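## Task

Wrap the blue wire around the reel as one strand, always turning the same way, until only a little of it stays unwound overall. Wire counts as wound only when it sits between the flanges, not over their rims and not inside the hub hole. At the end the reel must lie flat and sit entirely within the painted ring, and neither the reel nor the wire may touch any part fixed to the table, an arm base for example. Nothing may depend on the robot holding it. Release everything, move the arms away, then declare completion yourself; any other way of ending is a failure.

## Robot and tools

Robot: two arms, left_arm and right_arm, each ending in a two-finger gripper. Their names are labels only. left_arm is mounted on the +y side. The simulation keeps running between calls, and loose objects may occasionally be nudged by an outside push.

Frame: every position and orientation uses one scene frame. Its origin lies on the table surface midway between the arms. +x points away from the bases over the table, +z points up. Distances are in metres. Orientations are unit quaternions written w first (qw, qx, qy, qz). In a gripper's own frame the fingers extend along +z and close along y. The reported end_effector_position is the point between the finger pads, roughly 1 cm short of the tips.

The row: every commanded pose is a single list of 16 numbers covering both arms. The first 8 are left_arm: x, y, z, qw, qx, qy, qz, opening. The last 8 are right_arm in that same order. These are absolute targets in the scene frame, not offsets. Opening runs from -1 (closed) to +1 (fully open, 0.094 m). An arm meant to stay still must still receive its full pose every time: copy its position and quaternion from the last result taken before it stopped, plus the opening it should keep. To keep a gripper's orientation, resend your own target quaternion rather than the slightly drifted reported one.

Tools:
- execute_actions, argument actions (a list holding zero or one item) and optional pictures (boolean). An empty list just reports the state. An action item is {"rows": [...], "steps": n}: 1 to 15 rows, n up to 15 control steps of 1/30 s each (15 by default). Each row drives one step; the final row repeats to fill the remaining steps. A wait item is {"steps": n} with n up to 300, counted from the previous result. A refused call sends nothing.
- move, argument target (one 16-number row, absolute poses) and speed (m/s, 0.002 to 0.5, default 0.25; rotation rate limit is double that in rad/s). Both grippers travel in straight lines and finish together, taking 0.5 to 10 s; anything longer is cut off at 10 s before arriving. The opening is applied as the move begins. Paths do not avoid obstacles or the other arm. Grippers may trail, wander, or overshoot the speed, mostly when the arm is stretched out.
- wait, argument seconds (0 to 10): lets time pass with no new command.
- zoom_image, arguments camera (cam_high, cam_low, cam_left_wrist, cam_right_wrist) and region [x0, y0, x1, y1] in pixels of that camera's latest picture, origin top-left, at most 504 by 504.
- finished_scene, argument scene (the current scene number).

Limits on targets: a target is rejected if it lies over 0.6 m from the arm's last reported position along any gripper axis. On each control step the commanded pose is trimmed to within 70 mm and 16 degrees of the measured pose, so long moves need several actions; after an action the arm continues only to its last trimmed pose. Position wins over orientation when both cannot be met. Arms usually finish a centimetre or more off target, typically low. Joint ranges (rad): waist -2.880 to 2.880, shoulder 0.000 to 3.142, elbow 0.000 to 3.019, wrist pitch -1.693 to 1.571, wrist yaw -1.571 to 1.571, wrist roll -2.094 to 2.094.

Reading results: the state line lists each gripper's position and quaternion (left | right); reported positions get less accurate at long reach. grip_measured is the finger opening on the command scale; the last Joint positions value is the opening in metres. Joint torques follow the joint order and include offsets and noise. A Hand target line shows where the controller is now driving each gripper. HELD marks steps where your row was not sent; a pose unreachable line names the arm whose command the clearance check altered or blocked. A move adds a move: line with its ending (done, off_target, moving, held, fault) and limits (paced means the pose was clipped; held means some steps were blocked, after which the arm may suddenly speed up), plus each gripper's remaining distance. FAULT, MOTOR HOT (from 85 °C) and OVER-TEMPERATURE FAULT (at 100 °C the arm drops what it holds and goes limp until cool) warn of stops.

Gripping: to hold something, command an opening about 0.03 below grip_measured; a smaller gap grips more gently. Readings can be off by around 1 mm. Very thin parts get less force.

Cameras: four 504x504 images (cam_high, cam_low, cam_left_wrist, cam_right_wrist) come with results unless pictures is false; calibration data with intrinsics and world-to-camera transforms is supplied and may be slightly off.

Avoid: letting the arms strike or shove each other, knocking anything off the table, fast or deep contacts (speed and how far a target lies past contact both raise force), dropping or slipping the wire, and holding loads long enough to overheat motors.

Each tool is called after "Emit:" by a JSON object that holds its "api" and its "payload", one argument or row to a line.

## Session

Emit:
{"api": "execute_actions", "payload": {
  "actions": []
}}

Scene clock: 0.00 s of 8300.00 s.
left_arm: end_effector_position=(+0.2433, -0.0117, +0.1750) grip_measured=+1.000 end_effector_quat_wxyz=(-0.143, +0.983, +0.110, -0.027) | right_arm: end_effector_position=(+0.8768, -0.5126, +0.3768) grip_measured=+1.000 end_effector_quat_wxyz=(+0.470, +0.046, +0.846, +0.248)
Joint positions: left_arm=[-0.854  1.672  1.435 -1.618 -0.064  1.861  0.094] | right_arm=[-0.431  2.156  2.375 -0.792 -0.643  0.171  0.094]
Joint velocities: left_arm=[-0.024 -0.024 -0.002  0.022  0.066  0.007  0.   ] | right_arm=[-0.005 -0.005  0.012  0.007  0.037 -0.007  0.   ]
Joint torques (N m, as the arm reports them, + toward a larger angle): no reading
Motor temperatures (°C, as the motors report them): left_arm=[19 19 22 20 21 19] | right_arm=[19 19 22 20 21 22]
Hand target (left_arm): +0.246, -0.017, +0.179; -0.137, +0.984, +0.110, -0.024
Hand target (right_arm): +0.878, -0.513, +0.394; +0.484, +0.040, +0.839, +0.245

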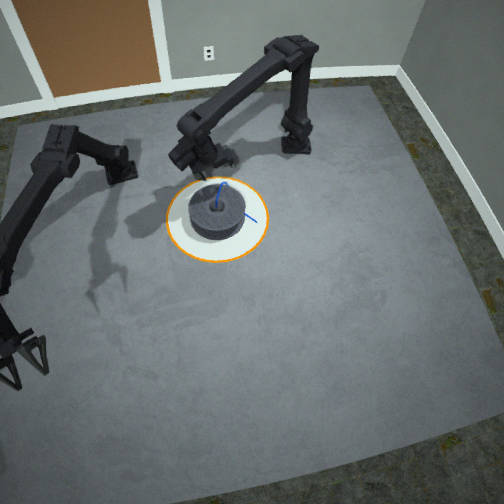

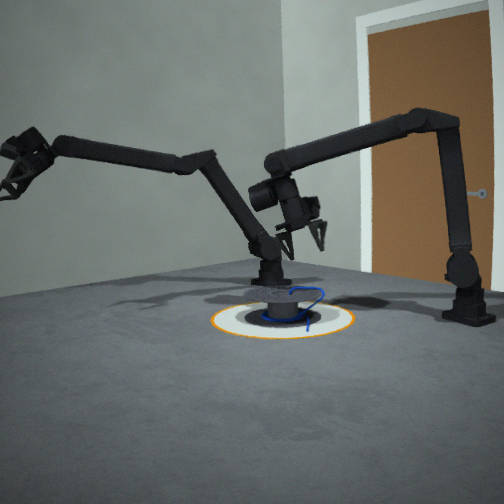

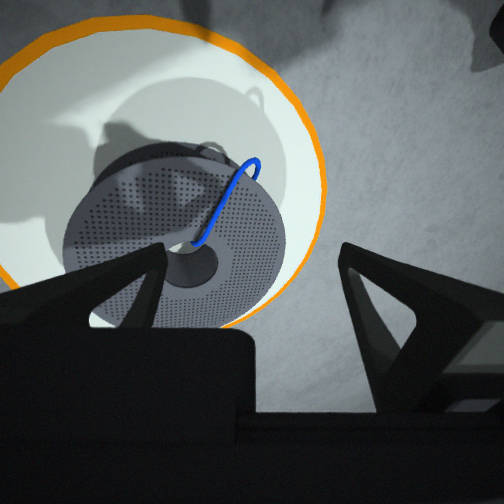

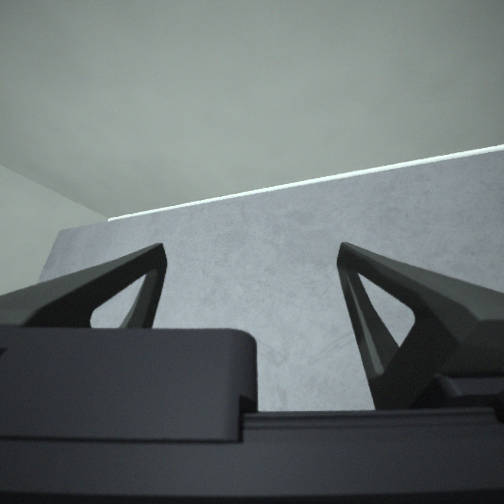

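Emit:
{"api": "zoom_image", "payload": {
  "camera": "cam_low",
  "region": [200, 260, 370, 350]
}}

Emit:
{"api": "zoom_image", "payload": {
  "camera": "cam_high",
  "region": [150, 160, 290, 270]
}}

Region (200, 260, 370, 350) of cam_low's 504x504 image, scaled by 2.965, with more detail than that image has; it fills the top 267 rows of this view, and the rest is white.

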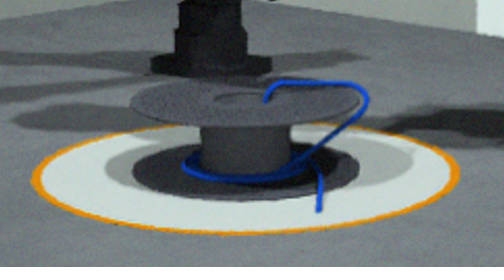

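Region (150, 160, 290, 270) of cam_high's 504x504 image, scaled by 3.600, with more detail than that image has; it fills the top 396 rows of this view, and the rest is white.

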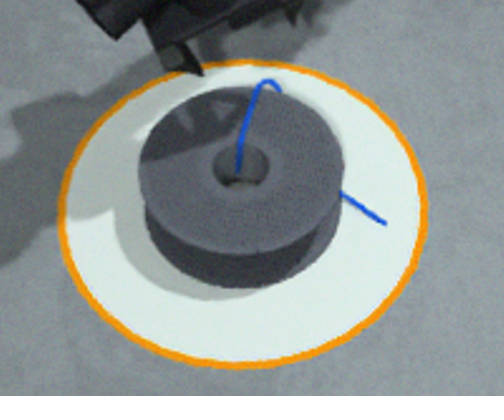

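Emit:
{"api": "move", "payload": {
  "target": [0.35,0.22,0.2,0,0.17,0.985,0,1, 0.33,-0.12,0.22,0,0.225,0.974,0,0.2]
}}

Emit:
{"api": "move", "payload": {
  "target": [0.35,0.22,0.2,0,0.17,0.985,0,1, 0.28,-0.024,0.14,0,0.225,0.974,0,0.2],
  "speed": 0.15
}}

Scene clock: 27.37 s of 8300.00 s.
left_arm: end_effector_position=(+0.3518, +0.2161, +0.2007) grip_measured=+1.000 end_effector_quat_wxyz=(-0.005, +0.184, +0.983, +0.002) | right_arm: end_effector_position=(+0.3411, -0.1143, +0.2220) grip_measured=+0.202 end_effector_quat_wxyz=(+0.001, +0.222, +0.975, +0.012)
Joint positions: left_arm=[-0.203  1.303  1.126 -1.405 -0.002 -0.028  0.094] | right_arm=[ 0.564  1.347  1.224 -1.427 -0.014  1.148  0.056]
Joint velocities: left_arm=[ 0.005  0.005  0.002  0.012 -0.081 -0.022  0.   ] | right_arm=[-0.005 -0.005  0.002 -0.002 -0.007  0.051 -0.001]
Joint torques (N m, as the arm reports them, + toward a larger angle): left_arm=[  2.32 -11.91   7.79   0.72  -0.21  -0.25] | right_arm=[  0.83 -11.86   8.36  -0.37   0.06   0.16]
Motor temperatures (°C, as the motors report them): left_arm=[19 21 25 20 21 19] | right_arm=[19 23 28 20 21 22]
Hand target (left_arm): +0.353, +0.221, +0.200; +0.002, +0.171, +0.985, +0.002
Hand target (right_arm): +0.335, -0.116, +0.218; -0.007, +0.226, +0.974, +0.004
Off the commanded pose (left_arm): 0.004 m, 2 deg.
Off the commanded pose (right_arm): 0.013 m, 1 deg.
After step 90, 18.67 s passed at rest.
move: off_target (right_arm)
camera_calibration (this result's frames):
cam_left_wrist: T_world_to_cam=[[-0.358896, -0.933374, -0.00234192, 0.327283], [-0.753497, 0.288248, 0.590894, 0.0911702], [-0.55085, 0.213834, -0.806746, 0.433276], [0, 0, 0, 1]] pos_world=[0.424827, 0.186549, 0.296438]
cam_right_wrist: T_world_to_cam=[[-0.430003, -0.902731, -0.0131739, 0.0443819], [-0.733749, 0.340934, 0.587688, 0.160833], [-0.526033, 0.262374, -0.808981, 0.514933], [0, 0, 0, 1]] pos_world=[0.407967, -0.149874, 0.322636]

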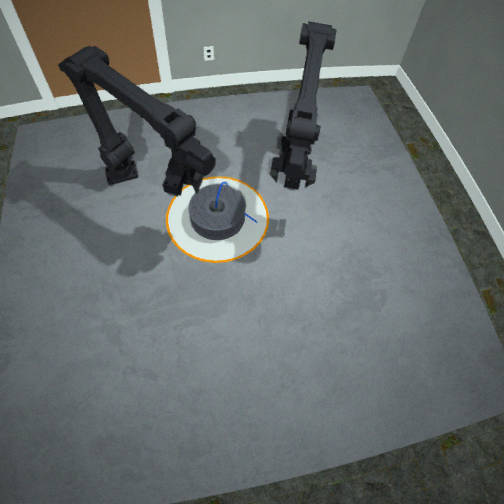

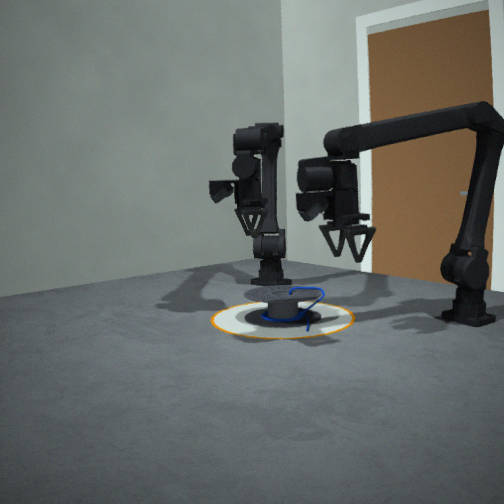

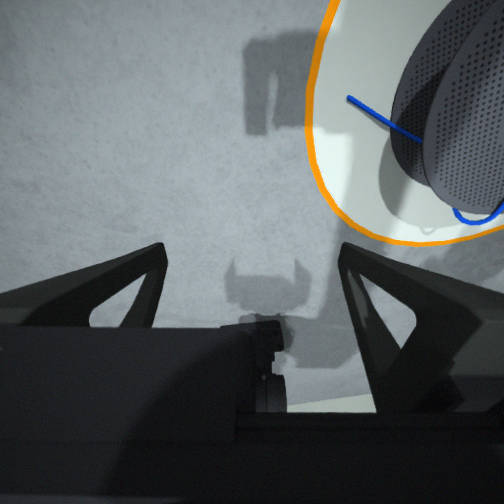

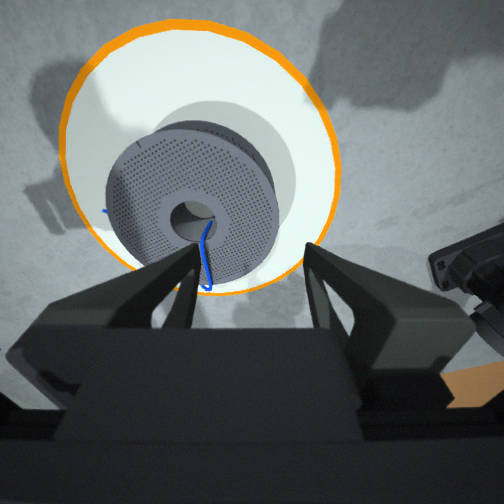

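Scene clock: 28.73 s of 8300.00 s.
left_arm: end_effector_position=(+0.3517, +0.2161, +0.2014) grip_measured=+1.000 end_effector_quat_wxyz=(-0.004, +0.181, +0.983, +0.002) | right_arm: end_effector_position=(+0.2831, -0.0250, +0.1475) grip_measured=+0.202 end_effector_quat_wxyz=(-0.001, +0.221, +0.975, +0.002)
Joint positions: left_arm=[-0.203  1.301  1.126 -1.405 -0.002 -0.033  0.094] | right_arm=[ 0.826  1.472  1.151 -1.246 -0.003  1.407  0.056]
Joint velocities: left_arm=[-0.015 -0.005  0.027 -0.027  0.022 -0.037  0.   ] | right_arm=[-0.005  0.005 -0.002 -0.017  0.022  0.037 -0.001]
Joint torques (N m, as the arm reports them, + toward a larger angle): left_arm=[  2.11 -12.07   7.55   0.53   0.    -0.27] | right_arm=[  0.36 -12.73   8.     0.51   0.22   0.19]
Motor temperatures (°C, as the motors report them): left_arm=[19 21 25 20 21 19] | right_arm=[19 22 28 20 21 22]
Hand target (left_arm): +0.350, +0.220, +0.200; -0.000, +0.170, +0.985, -0.000
Hand target (right_arm): +0.282, -0.024, +0.140; -0.001, +0.225, +0.974, -0.001
Off the commanded pose (left_arm): 0.004 m, 1 deg.
Off the commanded pose (right_arm): 0.008 m, 1 deg.
move: done
camera_calibration (this result's frames):
cam_left_wrist: T_world_to_cam=[[-0.353903, -0.935279, -0.00233296, 0.325942], [-0.756081, 0.284625, 0.589347, 0.0926841], [-0.55054, 0.210335, -0.807877, 0.434591], [0, 0, 0, 1]] pos_world=[0.424688, 0.187057, 0.297234]
cam_right_wrist: T_world_to_cam=[[-0.427719, -0.903881, 0.00743974, 0.09537], [-0.730453, 0.350477, 0.586177, 0.131115], [-0.532442, 0.245285, -0.810149, 0.40226], [0, 0, 0, 1]] pos_world=[0.350745, -0.058418, 0.248324]

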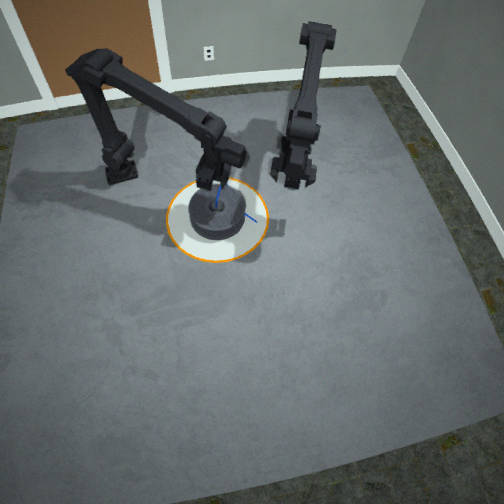

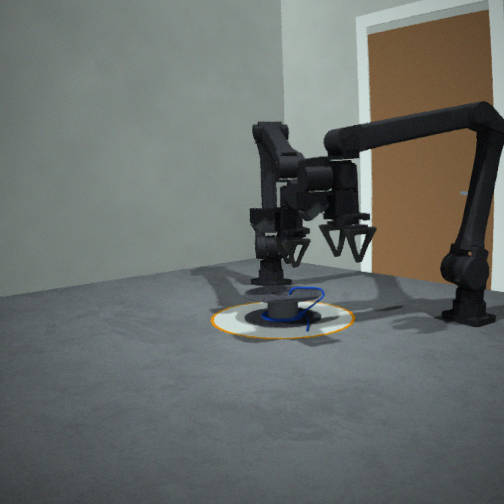

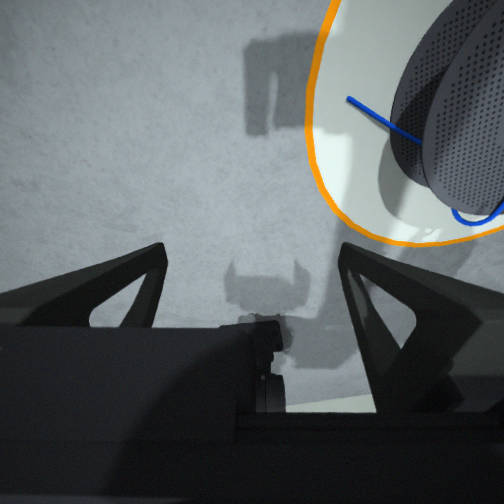

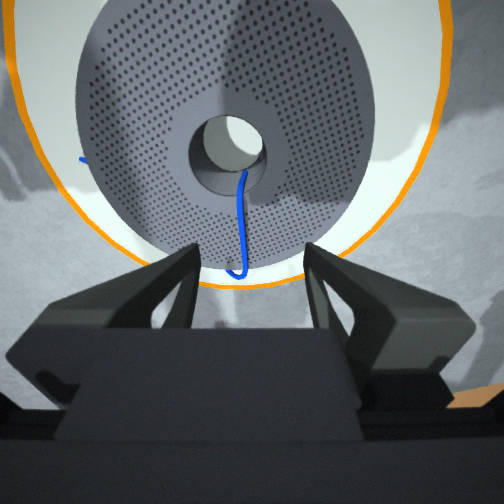

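Emit:
{"api": "move", "payload": {
  "target": [0.35,0.22,0.2,0,0.17,0.985,0,1, 0.285,-0.019,0.085,0,0.225,0.974,0,-0.2],
  "speed": 0.06
}}

Emit:
{"api": "zoom_image", "payload": {
  "camera": "cam_low",
  "region": [200, 230, 370, 350]
}}

Scene clock: 32.37 s of 8300.00 s.
left_arm: end_effector_position=(+0.3517, +0.2161, +0.2014) grip_measured=+1.000 end_effector_quat_wxyz=(-0.004, +0.181, +0.983, +0.002) | right_arm: end_effector_position=(+0.2873, -0.0190, +0.0942) grip_measured=-0.198 end_effector_quat_wxyz=(+0.001, +0.223, +0.975, +0.005)
Joint positions: left_arm=[-0.203  1.301  1.126 -1.405 -0.002 -0.033  0.094] | right_arm=[ 0.826  1.541  1.077 -1.096 -0.003  1.41   0.038]
Joint velocities: left_arm=[-0.005 -0.005  0.012  0.002 -0.037  0.007  0.   ] | right_arm=[-0.015 -0.005  0.007 -0.012 -0.022 -0.037  0.   ]
Joint torques (N m, as the arm reports them, + toward a larger angle): left_arm=[  2.14 -12.01   7.54   0.55   0.    -0.26] | right_arm=[  0.39 -12.74   7.46   0.52   0.22   0.16]
Motor temperatures (°C, as the motors report them): left_arm=[19 21 25 20 21 19] | right_arm=[19 22 27 20 21 22]
Hand target (left_arm): +0.350, +0.220, +0.200; -0.000, +0.170, +0.985, +0.000
Hand target (right_arm): +0.285, -0.019, +0.085; -0.000, +0.225, +0.974, +0.000
Off the commanded pose (left_arm): 0.004 m, 1 deg.
Off the commanded pose (right_arm): 0.009 m, 1 deg.
move: done
camera_calibration (this result's frames):
cam_left_wrist: T_world_to_cam=[[-0.353546, -0.935414, -0.00233652, 0.325847], [-0.756191, 0.284335, 0.589346, 0.0927855], [-0.550618, 0.210128, -0.807877, 0.434664], [0, 0, 0, 1]] pos_world=[0.424699, 0.187084, 0.297234]
cam_right_wrist: T_world_to_cam=[[-0.430491, -0.902595, 0.000296455, 0.104484], [-0.731804, 0.349225, 0.585238, 0.163775], [-0.528337, 0.251723, -0.810861, 0.358845], [0, 0, 0, 1]] pos_world=[0.354422, -0.0532179, 0.195095]

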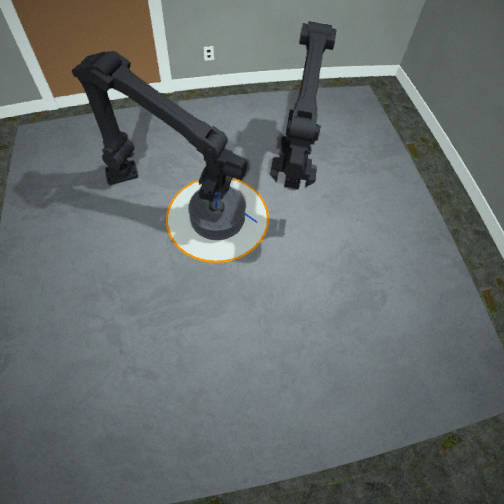

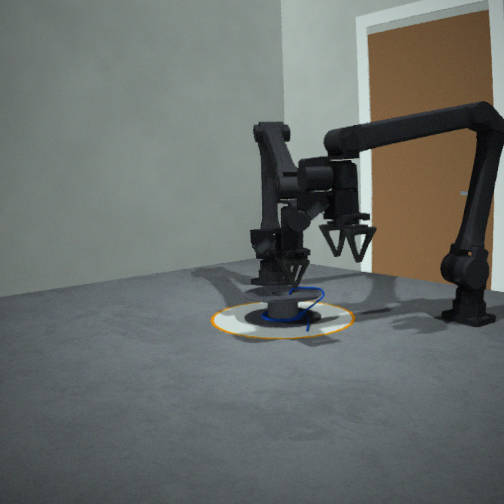

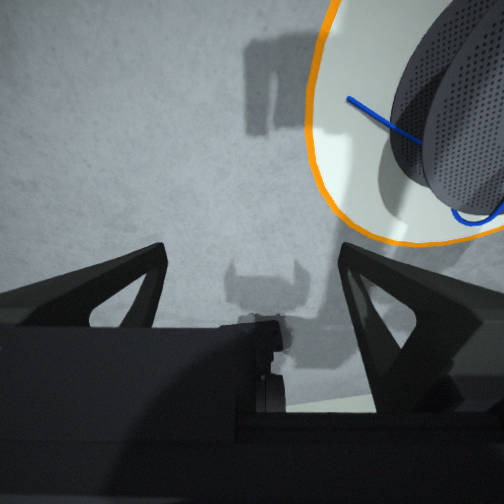

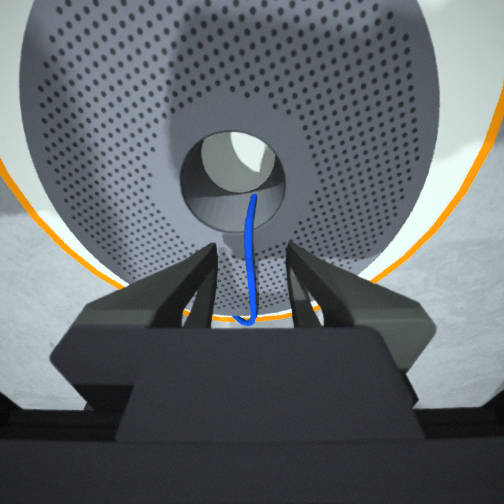

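Region (200, 230, 370, 350) of cam_low's 504x504 image, scaled by 2.965, with more detail than that image has; it fills the top 356 rows of this view, and the rest is white.

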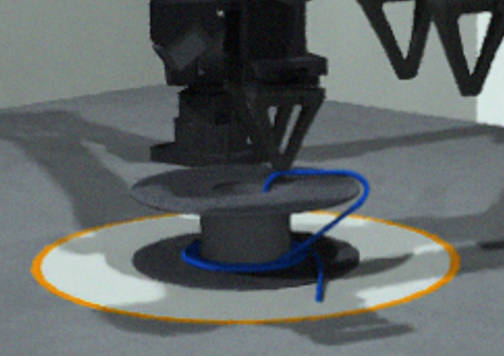

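Emit:
{"api": "move", "payload": {
  "target": [0.35,0.22,0.2,0,0.17,0.985,0,1, 0.285,-0.019,0.072,0,0.225,0.974,0,-0.2],
  "speed": 0.03
}}

Emit:
{"api": "move", "payload": {
  "target": [0.35,0.22,0.2,0,0.17,0.985,0,1, 0.285,-0.019,0.072,0,0.225,0.974,0,-0.95],
  "speed": 0.03
}}

Emit:
{"api": "zoom_image", "payload": {
  "camera": "cam_low",
  "region": [200, 230, 370, 350]
}}

Scene clock: 38.30 s of 8300.00 s.
left_arm: end_effector_position=(+0.3517, +0.2161, +0.2014) grip_measured=+1.000 end_effector_quat_wxyz=(-0.004, +0.181, +0.983, +0.002) | right_arm: end_effector_position=(+0.2876, -0.0187, +0.0821) grip_measured=-0.198 end_effector_quat_wxyz=(+0.001, +0.223, +0.975, +0.006)
Joint positions: left_arm=[-0.203  1.301  1.126 -1.405 -0.002 -0.033  0.094] | right_arm=[ 0.826  1.556  1.059 -1.06  -0.002  1.41   0.038]
Joint velocities: left_arm=[-0.005 -0.024  0.007 -0.002 -0.007 -0.037  0.   ] | right_arm=[-0.005 -0.005 -0.007 -0.002 -0.007  0.007 -0.   ]
Joint torques (N m, as the arm reports them, + toward a larger angle): left_arm=[  2.12 -12.01   7.55   0.55   0.    -0.26] | right_arm=[  0.43 -12.7    7.32   0.54   0.22   0.16]
Motor temperatures (°C, as the motors report them): left_arm=[19 21 25 20 21 19] | right_arm=[19 22 27 20 21 22]
Hand target (left_arm): +0.350, +0.220, +0.200; -0.000, +0.170, +0.985, +0.000
Hand target (right_arm): +0.285, -0.019, +0.072; +0.000, +0.225, +0.974, -0.000
Off the commanded pose (left_arm): 0.004 m, 1 deg.
Off the commanded pose (right_arm): 0.010 m, 1 deg.
After step 90, 1.87 s passed at rest.
move: done
camera_calibration (this result's frames):
cam_left_wrist: T_world_to_cam=[[-0.353546, -0.935414, -0.00233652, 0.325847], [-0.756191, 0.284335, 0.589346, 0.0927855], [-0.550618, 0.210128, -0.807877, 0.434664], [0, 0, 0, 1]] pos_world=[0.424699, 0.187084, 0.297234]
cam_right_wrist: T_world_to_cam=[[-0.430494, -0.902591, -0.00189874, 0.105008], [-0.732753, 0.348259, 0.584627, 0.171274], [-0.527018, 0.25307, -0.8113, 0.348771], [0, 0, 0, 1]] pos_world=[0.354515, -0.053132, 0.183026]

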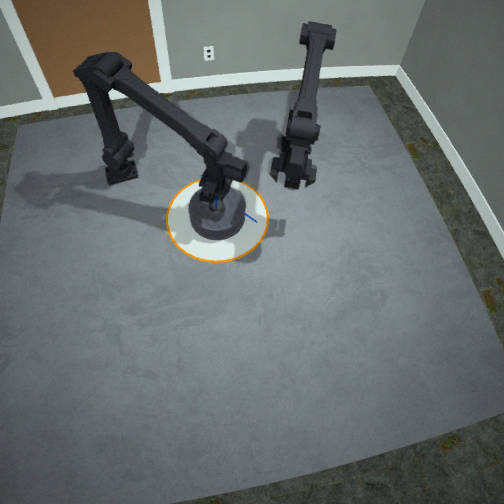

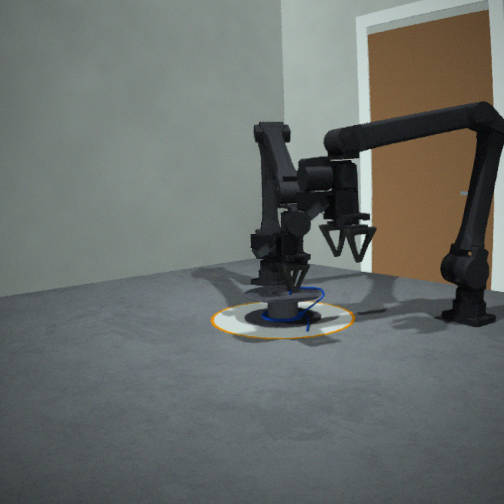

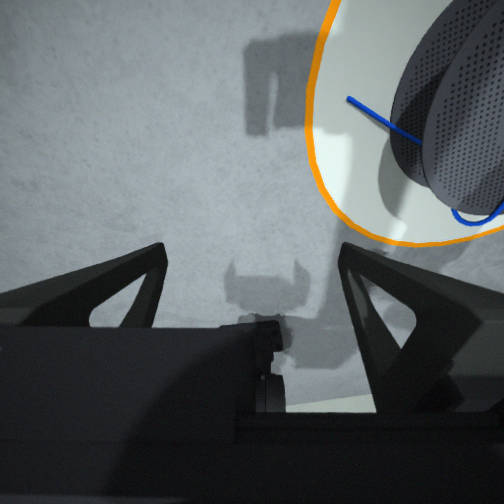

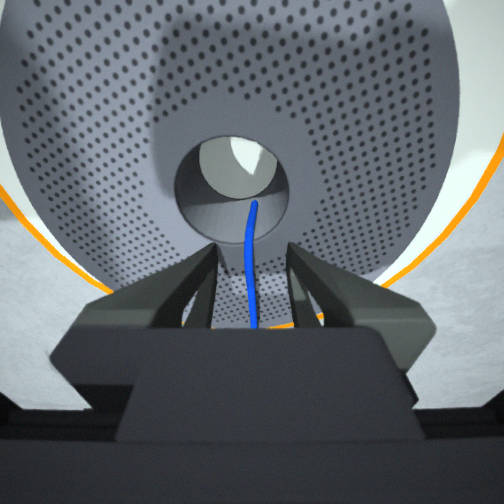

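Scene clock: 39.00 s of 8300.00 s.
left_arm: end_effector_position=(+0.3517, +0.2161, +0.2014) grip_measured=+1.000 end_effector_quat_wxyz=(-0.004, +0.181, +0.983, +0.002) | right_arm: end_effector_position=(+0.2876, -0.0188, +0.0821) grip_measured=-0.938 end_effector_quat_wxyz=(+0.002, +0.223, +0.975, +0.006)
Joint positions: left_arm=[-0.203  1.301  1.126 -1.405 -0.002 -0.033  0.094] | right_arm=[ 0.826  1.556  1.059 -1.06  -0.002  1.41   0.003]
Joint velocities: left_arm=[-0.005 -0.005  0.012 -0.022  0.022 -0.007  0.   ] | right_arm=[ 0.005 -0.005 -0.022 -0.012  0.081 -0.007 -0.001]
Joint torques (N m, as the arm reports them, + toward a larger angle): left_arm=[  2.12 -12.01   7.53   0.54   0.    -0.26] | right_arm=[  0.4  -12.76   7.29   0.52   0.2    0.16]
Motor temperatures (°C, as the motors report them): left_arm=[19 21 25 20 21 19] | right_arm=[19 22 27 20 21 22]
Hand target (left_arm): +0.350, +0.220, +0.200; -0.000, +0.170, +0.985, +0.000
Hand target (right_arm): +0.285, -0.019, +0.072; +0.000, +0.225, +0.974, -0.000
Off the commanded pose (left_arm): 0.004 m, 1 deg.
Off the commanded pose (right_arm): 0.010 m, 1 deg.
move: done
camera_calibration (this result's frames):
cam_left_wrist: T_world_to_cam=[[-0.353546, -0.935414, -0.00233652, 0.325847], [-0.756191, 0.284335, 0.589346, 0.0927855], [-0.550618, 0.210128, -0.807877, 0.434664], [0, 0, 0, 1]] pos_world=[0.424699, 0.187084, 0.297234]
cam_right_wrist: T_world_to_cam=[[-0.430498, -0.90259, -0.00183613, 0.104993], [-0.732934, 0.34839, 0.584322, 0.171406], [-0.526763, 0.252895, -0.81152, 0.34875], [0, 0, 0, 1]] pos_world=[0.354537, -0.0531478, 0.183054]

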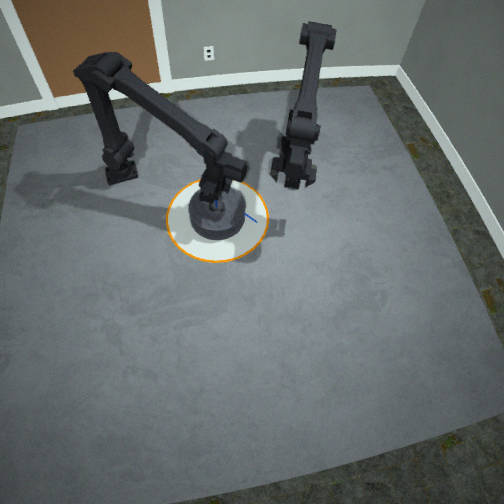

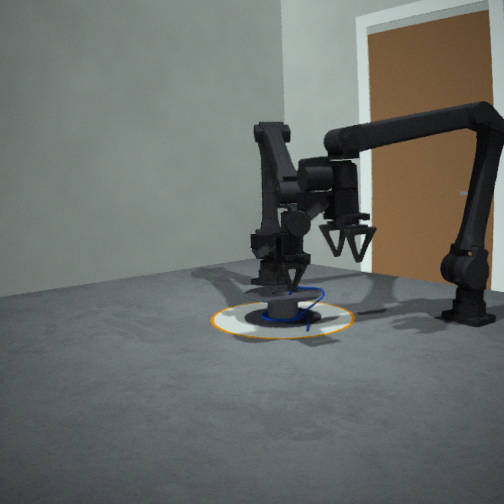

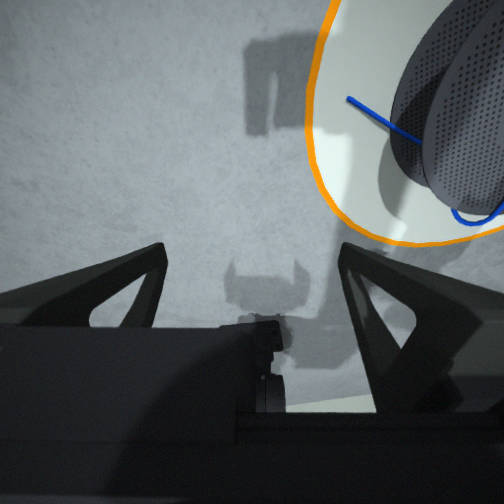

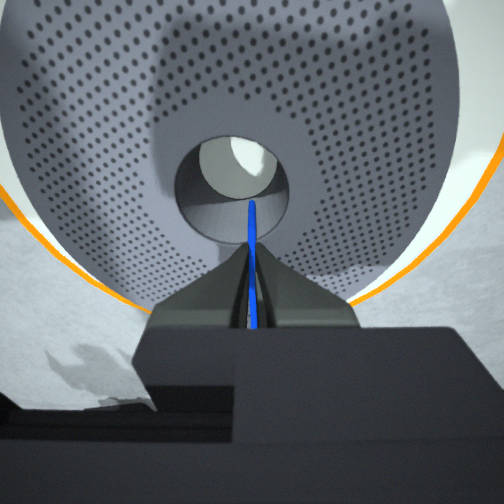

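Region (200, 230, 370, 350) of cam_low's 504x504 image, scaled by 2.965, with more detail than that image has; it fills the top 356 rows of this view, and the rest is white.

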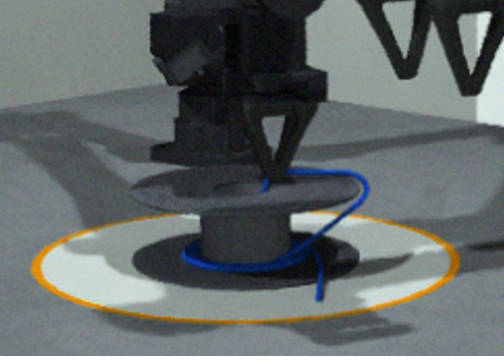

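Emit:
{"api": "move", "payload": {
  "target": [0.35,0.22,0.2,0,0.17,0.985,0,1, 0.265,-0.025,0.115,0,0.225,0.974,0,-0.97],
  "speed": 0.05
}}

Emit:
{"api": "move", "payload": {
  "target": [0.35,0.22,0.2,0,0.17,0.985,0,1, 0.185,-0.07,0.10,0,0.5,0.866,0,-0.97],
  "speed": 0.06
}}

Emit:
{"api": "zoom_image", "payload": {
  "camera": "cam_low",
  "region": [200, 230, 370, 350]
}}

Scene clock: 48.70 s of 8300.00 s.
left_arm: end_effector_position=(+0.3517, +0.2161, +0.2014) grip_measured=+1.000 end_effector_quat_wxyz=(-0.004, +0.181, +0.983, +0.002) | right_arm: end_effector_position=(+0.2688, -0.0287, +0.1053) grip_measured=-0.953 end_effector_quat_wxyz=(-0.003, +0.226, +0.974, -0.006)
Joint positions: left_arm=[-0.203  1.301  1.126 -1.405 -0.002 -0.033  0.094] | right_arm=[ 0.851  1.497  1.059 -1.146 -0.002  1.441  0.002]
Joint velocities: left_arm=[-0.015 -0.005  0.002 -0.012 -0.037  0.022  0.   ] | right_arm=[ 0.005 -0.005 -0.002 -0.007 -0.081  0.007  0.   ]
Joint torques (N m, as the arm reports them, + toward a larger angle): left_arm=[  2.12 -12.02   7.55   0.54   0.    -0.26] | right_arm=[  1.09 -14.86   9.15  -0.51   0.18   0.16]
Motor temperatures (°C, as the motors report them): left_arm=[19 21 25 20 21 19] | right_arm=[19 21 26 20 21 22]
Hand target (left_arm): +0.350, +0.220, +0.200; -0.000, +0.170, +0.985, +0.000
Hand target (right_arm): +0.265, -0.025, +0.115; -0.000, +0.225, +0.974, -0.000
Off the commanded pose (left_arm): 0.004 m, 1 deg.
Off the commanded pose (right_arm): 0.011 m, 1 deg.
After step 90, 5.60 s passed at rest.
move: off_target (right_arm)
camera_calibration (this result's frames):
cam_left_wrist: T_world_to_cam=[[-0.353546, -0.935414, -0.00233652, 0.325847], [-0.756191, 0.284335, 0.589346, 0.0927855], [-0.550618, 0.210128, -0.807877, 0.434664], [0, 0, 0, 1]] pos_world=[0.424699, 0.187084, 0.297234]
cam_right_wrist: T_world_to_cam=[[-0.436178, -0.899534, 0.0242452, 0.0868092], [-0.721921, 0.365885, 0.587332, 0.144761], [-0.537196, 0.238678, -0.808983, 0.362309], [0, 0, 0, 1]] pos_world=[0.337001, -0.0613532, 0.205974]

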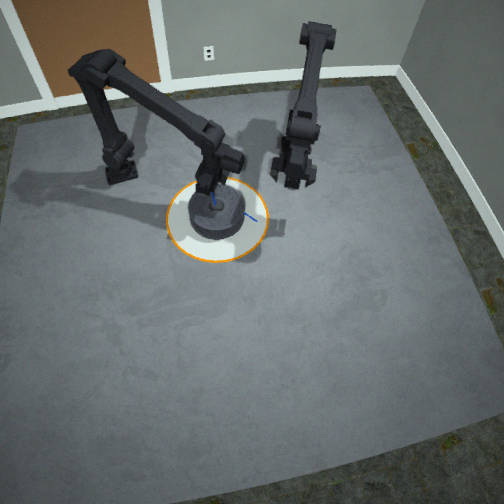

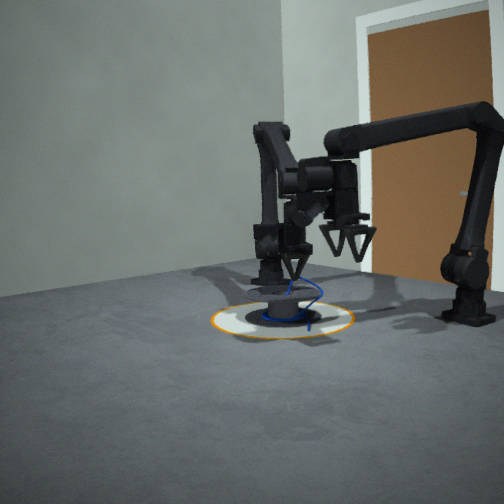

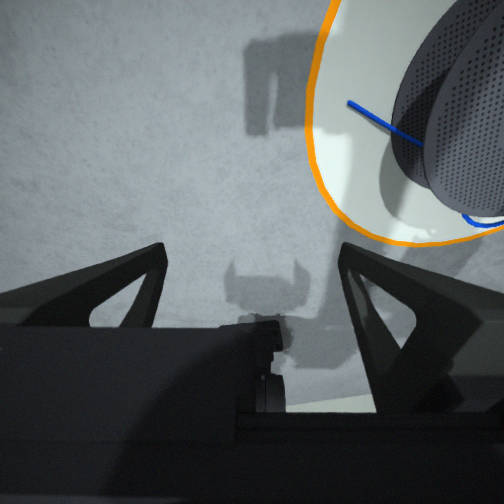

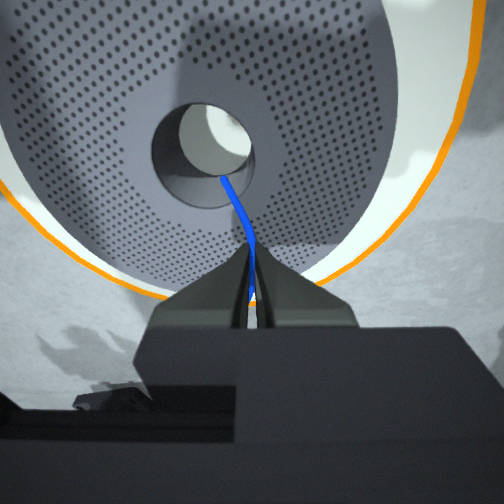

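Scene clock: 53.87 s of 8300.00 s.
left_arm: end_effector_position=(+0.3517, +0.2161, +0.2014) grip_measured=+1.000 end_effector_quat_wxyz=(-0.004, +0.181, +0.983, +0.002) | right_arm: end_effector_position=(+0.1907, -0.0709, +0.0980) grip_measured=-0.953 end_effector_quat_wxyz=(-0.018, +0.470, +0.882, -0.010)
Joint positions: left_arm=[-0.203  1.301  1.126 -1.405 -0.002 -0.033  0.094] | right_arm=[ 0.96   1.314  0.852 -1.128 -0.035  2.073  0.002]
Joint velocities: left_arm=[-0.005 -0.005 -0.007 -0.017  0.022 -0.066  0.   ] | right_arm=[ 0.005 -0.005  0.002 -0.002 -0.007  0.066 -0.001]
Joint torques (N m, as the arm reports them, + toward a larger angle): left_arm=[  2.15 -12.02   7.55   0.54   0.    -0.26] | right_arm=[  1.27 -11.49   7.28   0.35  -0.03   0.16]
Motor temperatures (°C, as the motors report them): left_arm=[19 21 26 20 21 19] | right_arm=[19 21 26 20 21 22]
Hand target (left_arm): +0.350, +0.220, +0.200; -0.000, +0.170, +0.985, +0.000
Hand target (right_arm): +0.185, -0.070, +0.100; -0.019, +0.468, +0.883, -0.001
Off the commanded pose (left_arm): 0.004 m, 1 deg.
Off the commanded pose (right_arm): 0.006 m, 5 deg.
joint sent to its limit (right arm) — the command would take joint 6 (wrist roll) past its upper limit, so that joint was sent only as far as its limit.
move: off_target (right_arm)
camera_calibration (this result's frames):
cam_left_wrist: T_world_to_cam=[[-0.353546, -0.935414, -0.00233652, 0.325847], [-0.756191, 0.284335, 0.589346, 0.0927855], [-0.550618, 0.210128, -0.807877, 0.434664], [0, 0, 0, 1]] pos_world=[0.424699, 0.187084, 0.297234]
cam_right_wrist: T_world_to_cam=[[-0.826444, -0.561193, 0.0453065, 0.111361], [-0.425959, 0.67585, 0.601487, 0.0722], [-0.368171, 0.477796, -0.797597, 0.308153], [0, 0, 0, 1]] pos_world=[0.236241, -0.133535, 0.197309]

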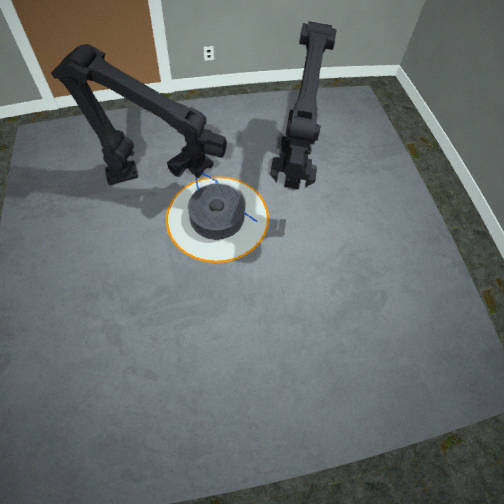

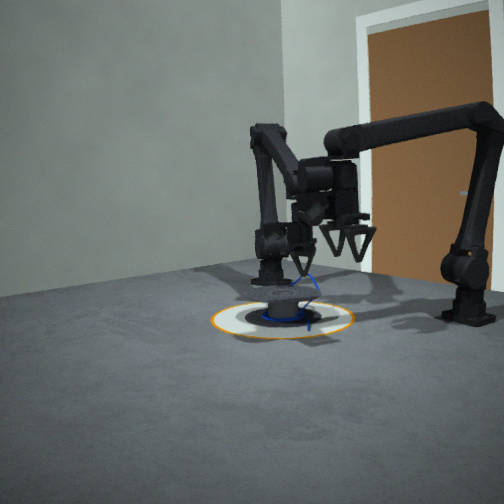

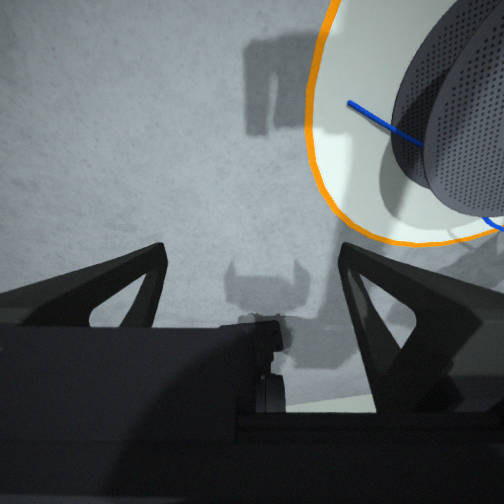

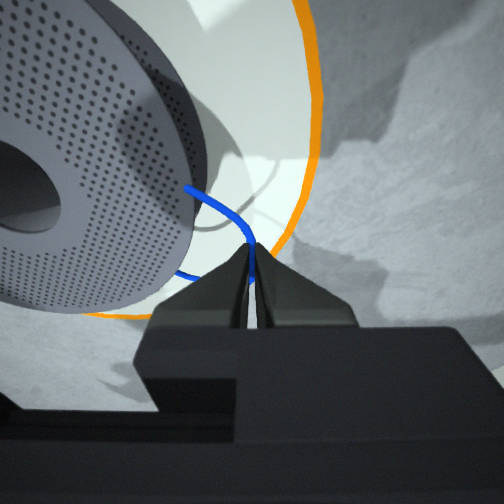

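Region (200, 230, 370, 350) of cam_low's 504x504 image, scaled by 2.965, with more detail than that image has; it fills the top 356 rows of this view, and the rest is white.

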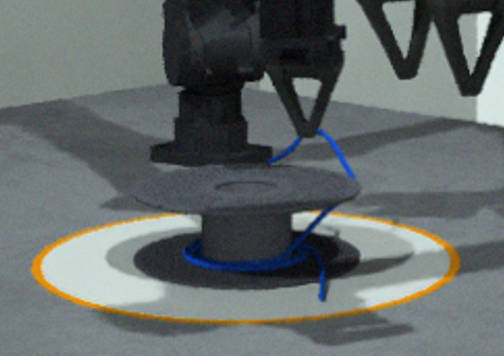

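Emit:
{"api": "move", "payload": {
  "target": [0.35,0.22,0.2,0,0.17,0.985,0,1, 0.165,-0.085,0.09,0,0.46,0.888,0,-0.98],
  "speed": 0.04
}}

Emit:
{"api": "move", "payload": {
  "target": [0.35,0.22,0.2,0,0.17,0.985,0,1, 0.165,-0.09,0.045,0,0.46,0.888,0,-0.98],
  "speed": 0.04
}}

Emit:
{"api": "zoom_image", "payload": {
  "camera": "cam_low",
  "region": [200, 230, 370, 350]
}}

Scene clock: 57.67 s of 8300.00 s.
left_arm: end_effector_position=(+0.3517, +0.2161, +0.2014) grip_measured=+1.000 end_effector_quat_wxyz=(-0.004, +0.181, +0.983, +0.002) | right_arm: end_effector_position=(+0.1695, -0.0860, +0.0884) grip_measured=-0.959 end_effector_quat_wxyz=(-0.009, +0.449, +0.894, -0.010)
Joint positions: left_arm=[-0.203  1.301  1.126 -1.405 -0.002 -0.033  0.094] | right_arm=[ 1.009  1.265  0.78  -1.105 -0.018  2.074  0.002]
Joint velocities: left_arm=[-0.005 -0.024  0.002 -0.017 -0.022 -0.022  0.   ] | right_arm=[-0.005  0.015 -0.002 -0.012 -0.037 -0.022  0.   ]
Joint torques (N m, as the arm reports them, + toward a larger angle): left_arm=[  2.17 -12.02   7.56   0.54  -0.01  -0.26] | right_arm=[  1.26 -10.45   7.27   0.21   0.16   0.16]
Motor temperatures (°C, as the motors report them): left_arm=[19 21 26 20 21 19] | right_arm=[19 21 26 20 21 22]
Hand target (left_arm): +0.350, +0.220, +0.200; -0.000, +0.170, +0.985, +0.000
Hand target (right_arm): +0.165, -0.085, +0.090; -0.008, +0.447, +0.895, -0.001
Off the commanded pose (left_arm): 0.004 m, 1 deg.
Off the commanded pose (right_arm): 0.005 m, 2 deg.
joint sent to its limit (right arm) — the command would take joint 6 (wrist roll) past its upper limit, so that joint was sent only as far as its limit.
move: done
camera_calibration (this result's frames):
cam_left_wrist: T_world_to_cam=[[-0.353546, -0.935414, -0.00233652, 0.325847], [-0.756191, 0.284335, 0.589346, 0.0927855], [-0.550618, 0.210128, -0.807877, 0.434664], [0, 0, 0, 1]] pos_world=[0.424699, 0.187084, 0.297234]
cam_right_wrist: T_world_to_cam=[[-0.798751, -0.600557, 0.0364423, 0.0784794], [-0.467899, 0.658108, 0.589885, 0.0857085], [-0.378243, 0.45412, -0.806665, 0.300368], [0, 0, 0, 1]] pos_world=[0.216401, -0.145677, 0.188878]

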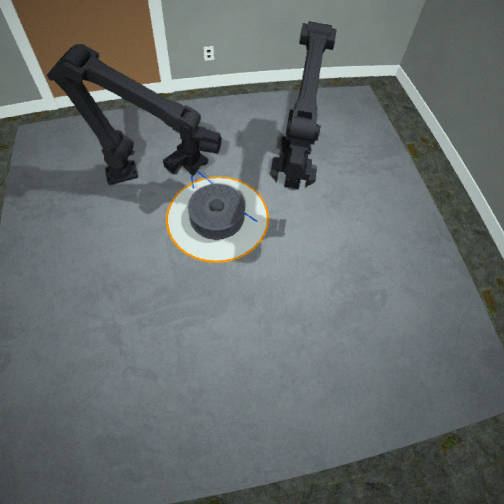

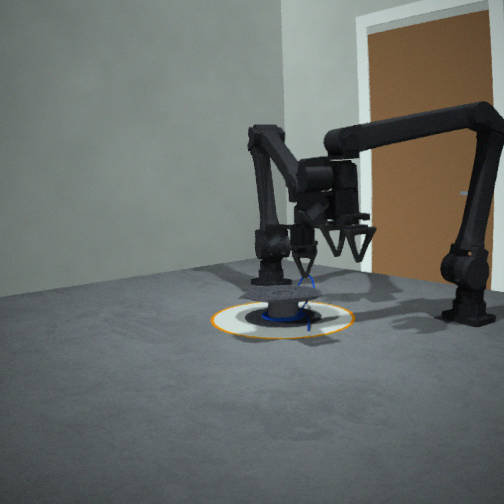

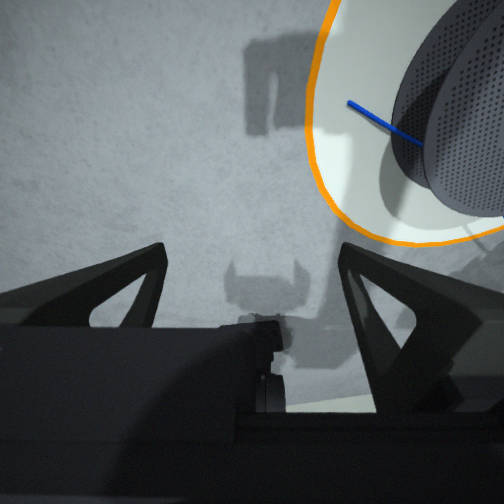

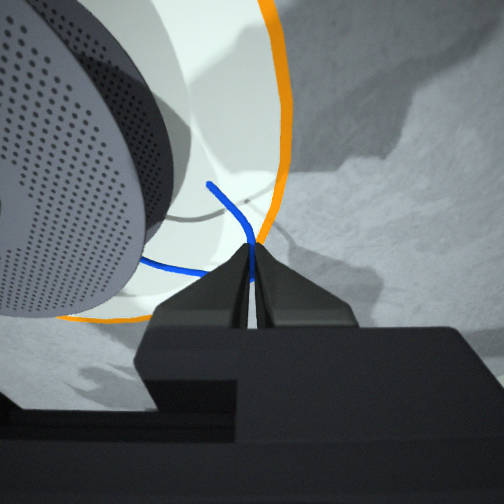

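Scene clock: 59.07 s of 8300.00 s.
left_arm: end_effector_position=(+0.3517, +0.2161, +0.2014) grip_measured=+1.000 end_effector_quat_wxyz=(-0.004, +0.181, +0.983, +0.002) | right_arm: end_effector_position=(+0.1689, -0.0885, +0.0520) grip_measured=-0.959 end_effector_quat_wxyz=(-0.008, +0.448, +0.894, +0.006)
Joint positions: left_arm=[-0.203  1.301  1.126 -1.405 -0.002 -0.033  0.094] | right_arm=[ 1.009  1.298  0.698 -0.959 -0.015  2.074  0.002]
Joint velocities: left_arm=[-0.005 -0.005  0.002 -0.002 -0.022 -0.051  0.   ] | right_arm=[-0.005  0.005  0.012  0.002 -0.022 -0.037 -0.001]
Joint torques (N m, as the arm reports them, + toward a larger angle): left_arm=[  2.15 -12.03   7.55   0.55   0.    -0.26] | right_arm=[ 0.78 -7.88  6.71  0.4   0.18  0.16]
Motor temperatures (°C, as the motors report them): left_arm=[19 21 26 20 21 19] | right_arm=[19 21 26 20 21 22]
Hand target (left_arm): +0.350, +0.220, +0.200; -0.000, +0.170, +0.985, +0.000
Hand target (right_arm): +0.166, -0.090, +0.045; -0.007, +0.449, +0.893, -0.000
Off the commanded pose (left_arm): 0.004 m, 1 deg.
Off the commanded pose (right_arm): 0.008 m, 2 deg.
joint sent to its limit (right arm) — the command would take joint 6 (wrist roll) past its upper limit, so that joint was sent only as far as its limit.
move: done
camera_calibration (this result's frames):
cam_left_wrist: T_world_to_cam=[[-0.353546, -0.935414, -0.00233652, 0.325847], [-0.756191, 0.284335, 0.589346, 0.0927855], [-0.550618, 0.210128, -0.807877, 0.434664], [0, 0, 0, 1]] pos_world=[0.424699, 0.187084, 0.297234]
cam_right_wrist: T_world_to_cam=[[-0.799089, -0.601158, 0.00818991, 0.0792686], [-0.477081, 0.642331, 0.599837, 0.108237], [-0.365857, 0.475416, -0.80008, 0.271384], [0, 0, 0, 1]] pos_world=[0.214268, -0.150891, 0.151556]

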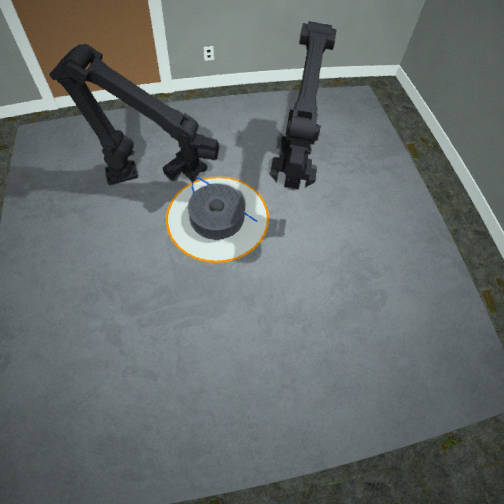

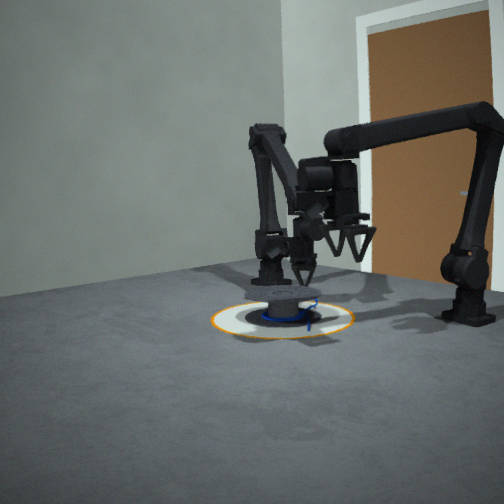

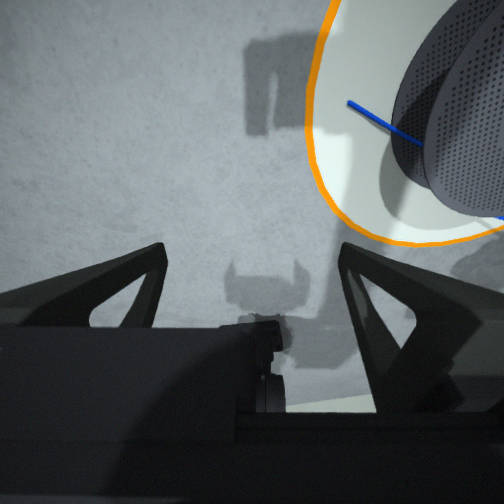

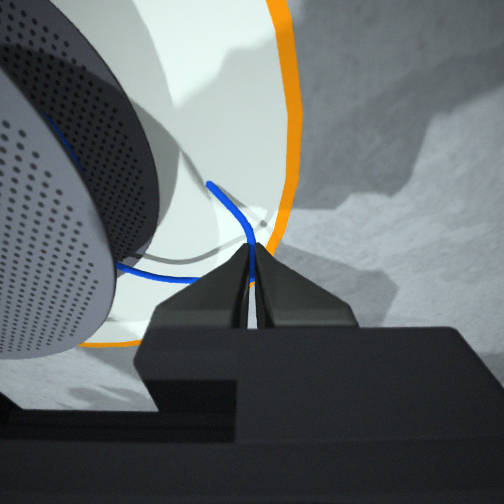

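Region (200, 230, 370, 350) of cam_low's 504x504 image, scaled by 2.965, with more detail than that image has; it fills the top 356 rows of this view, and the rest is white.

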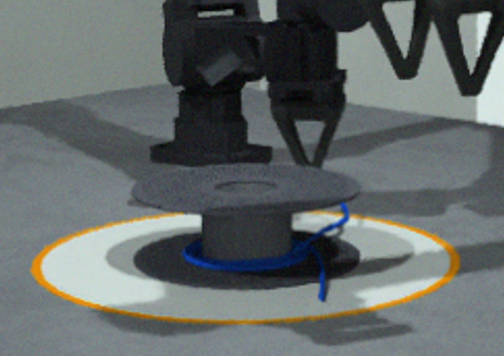

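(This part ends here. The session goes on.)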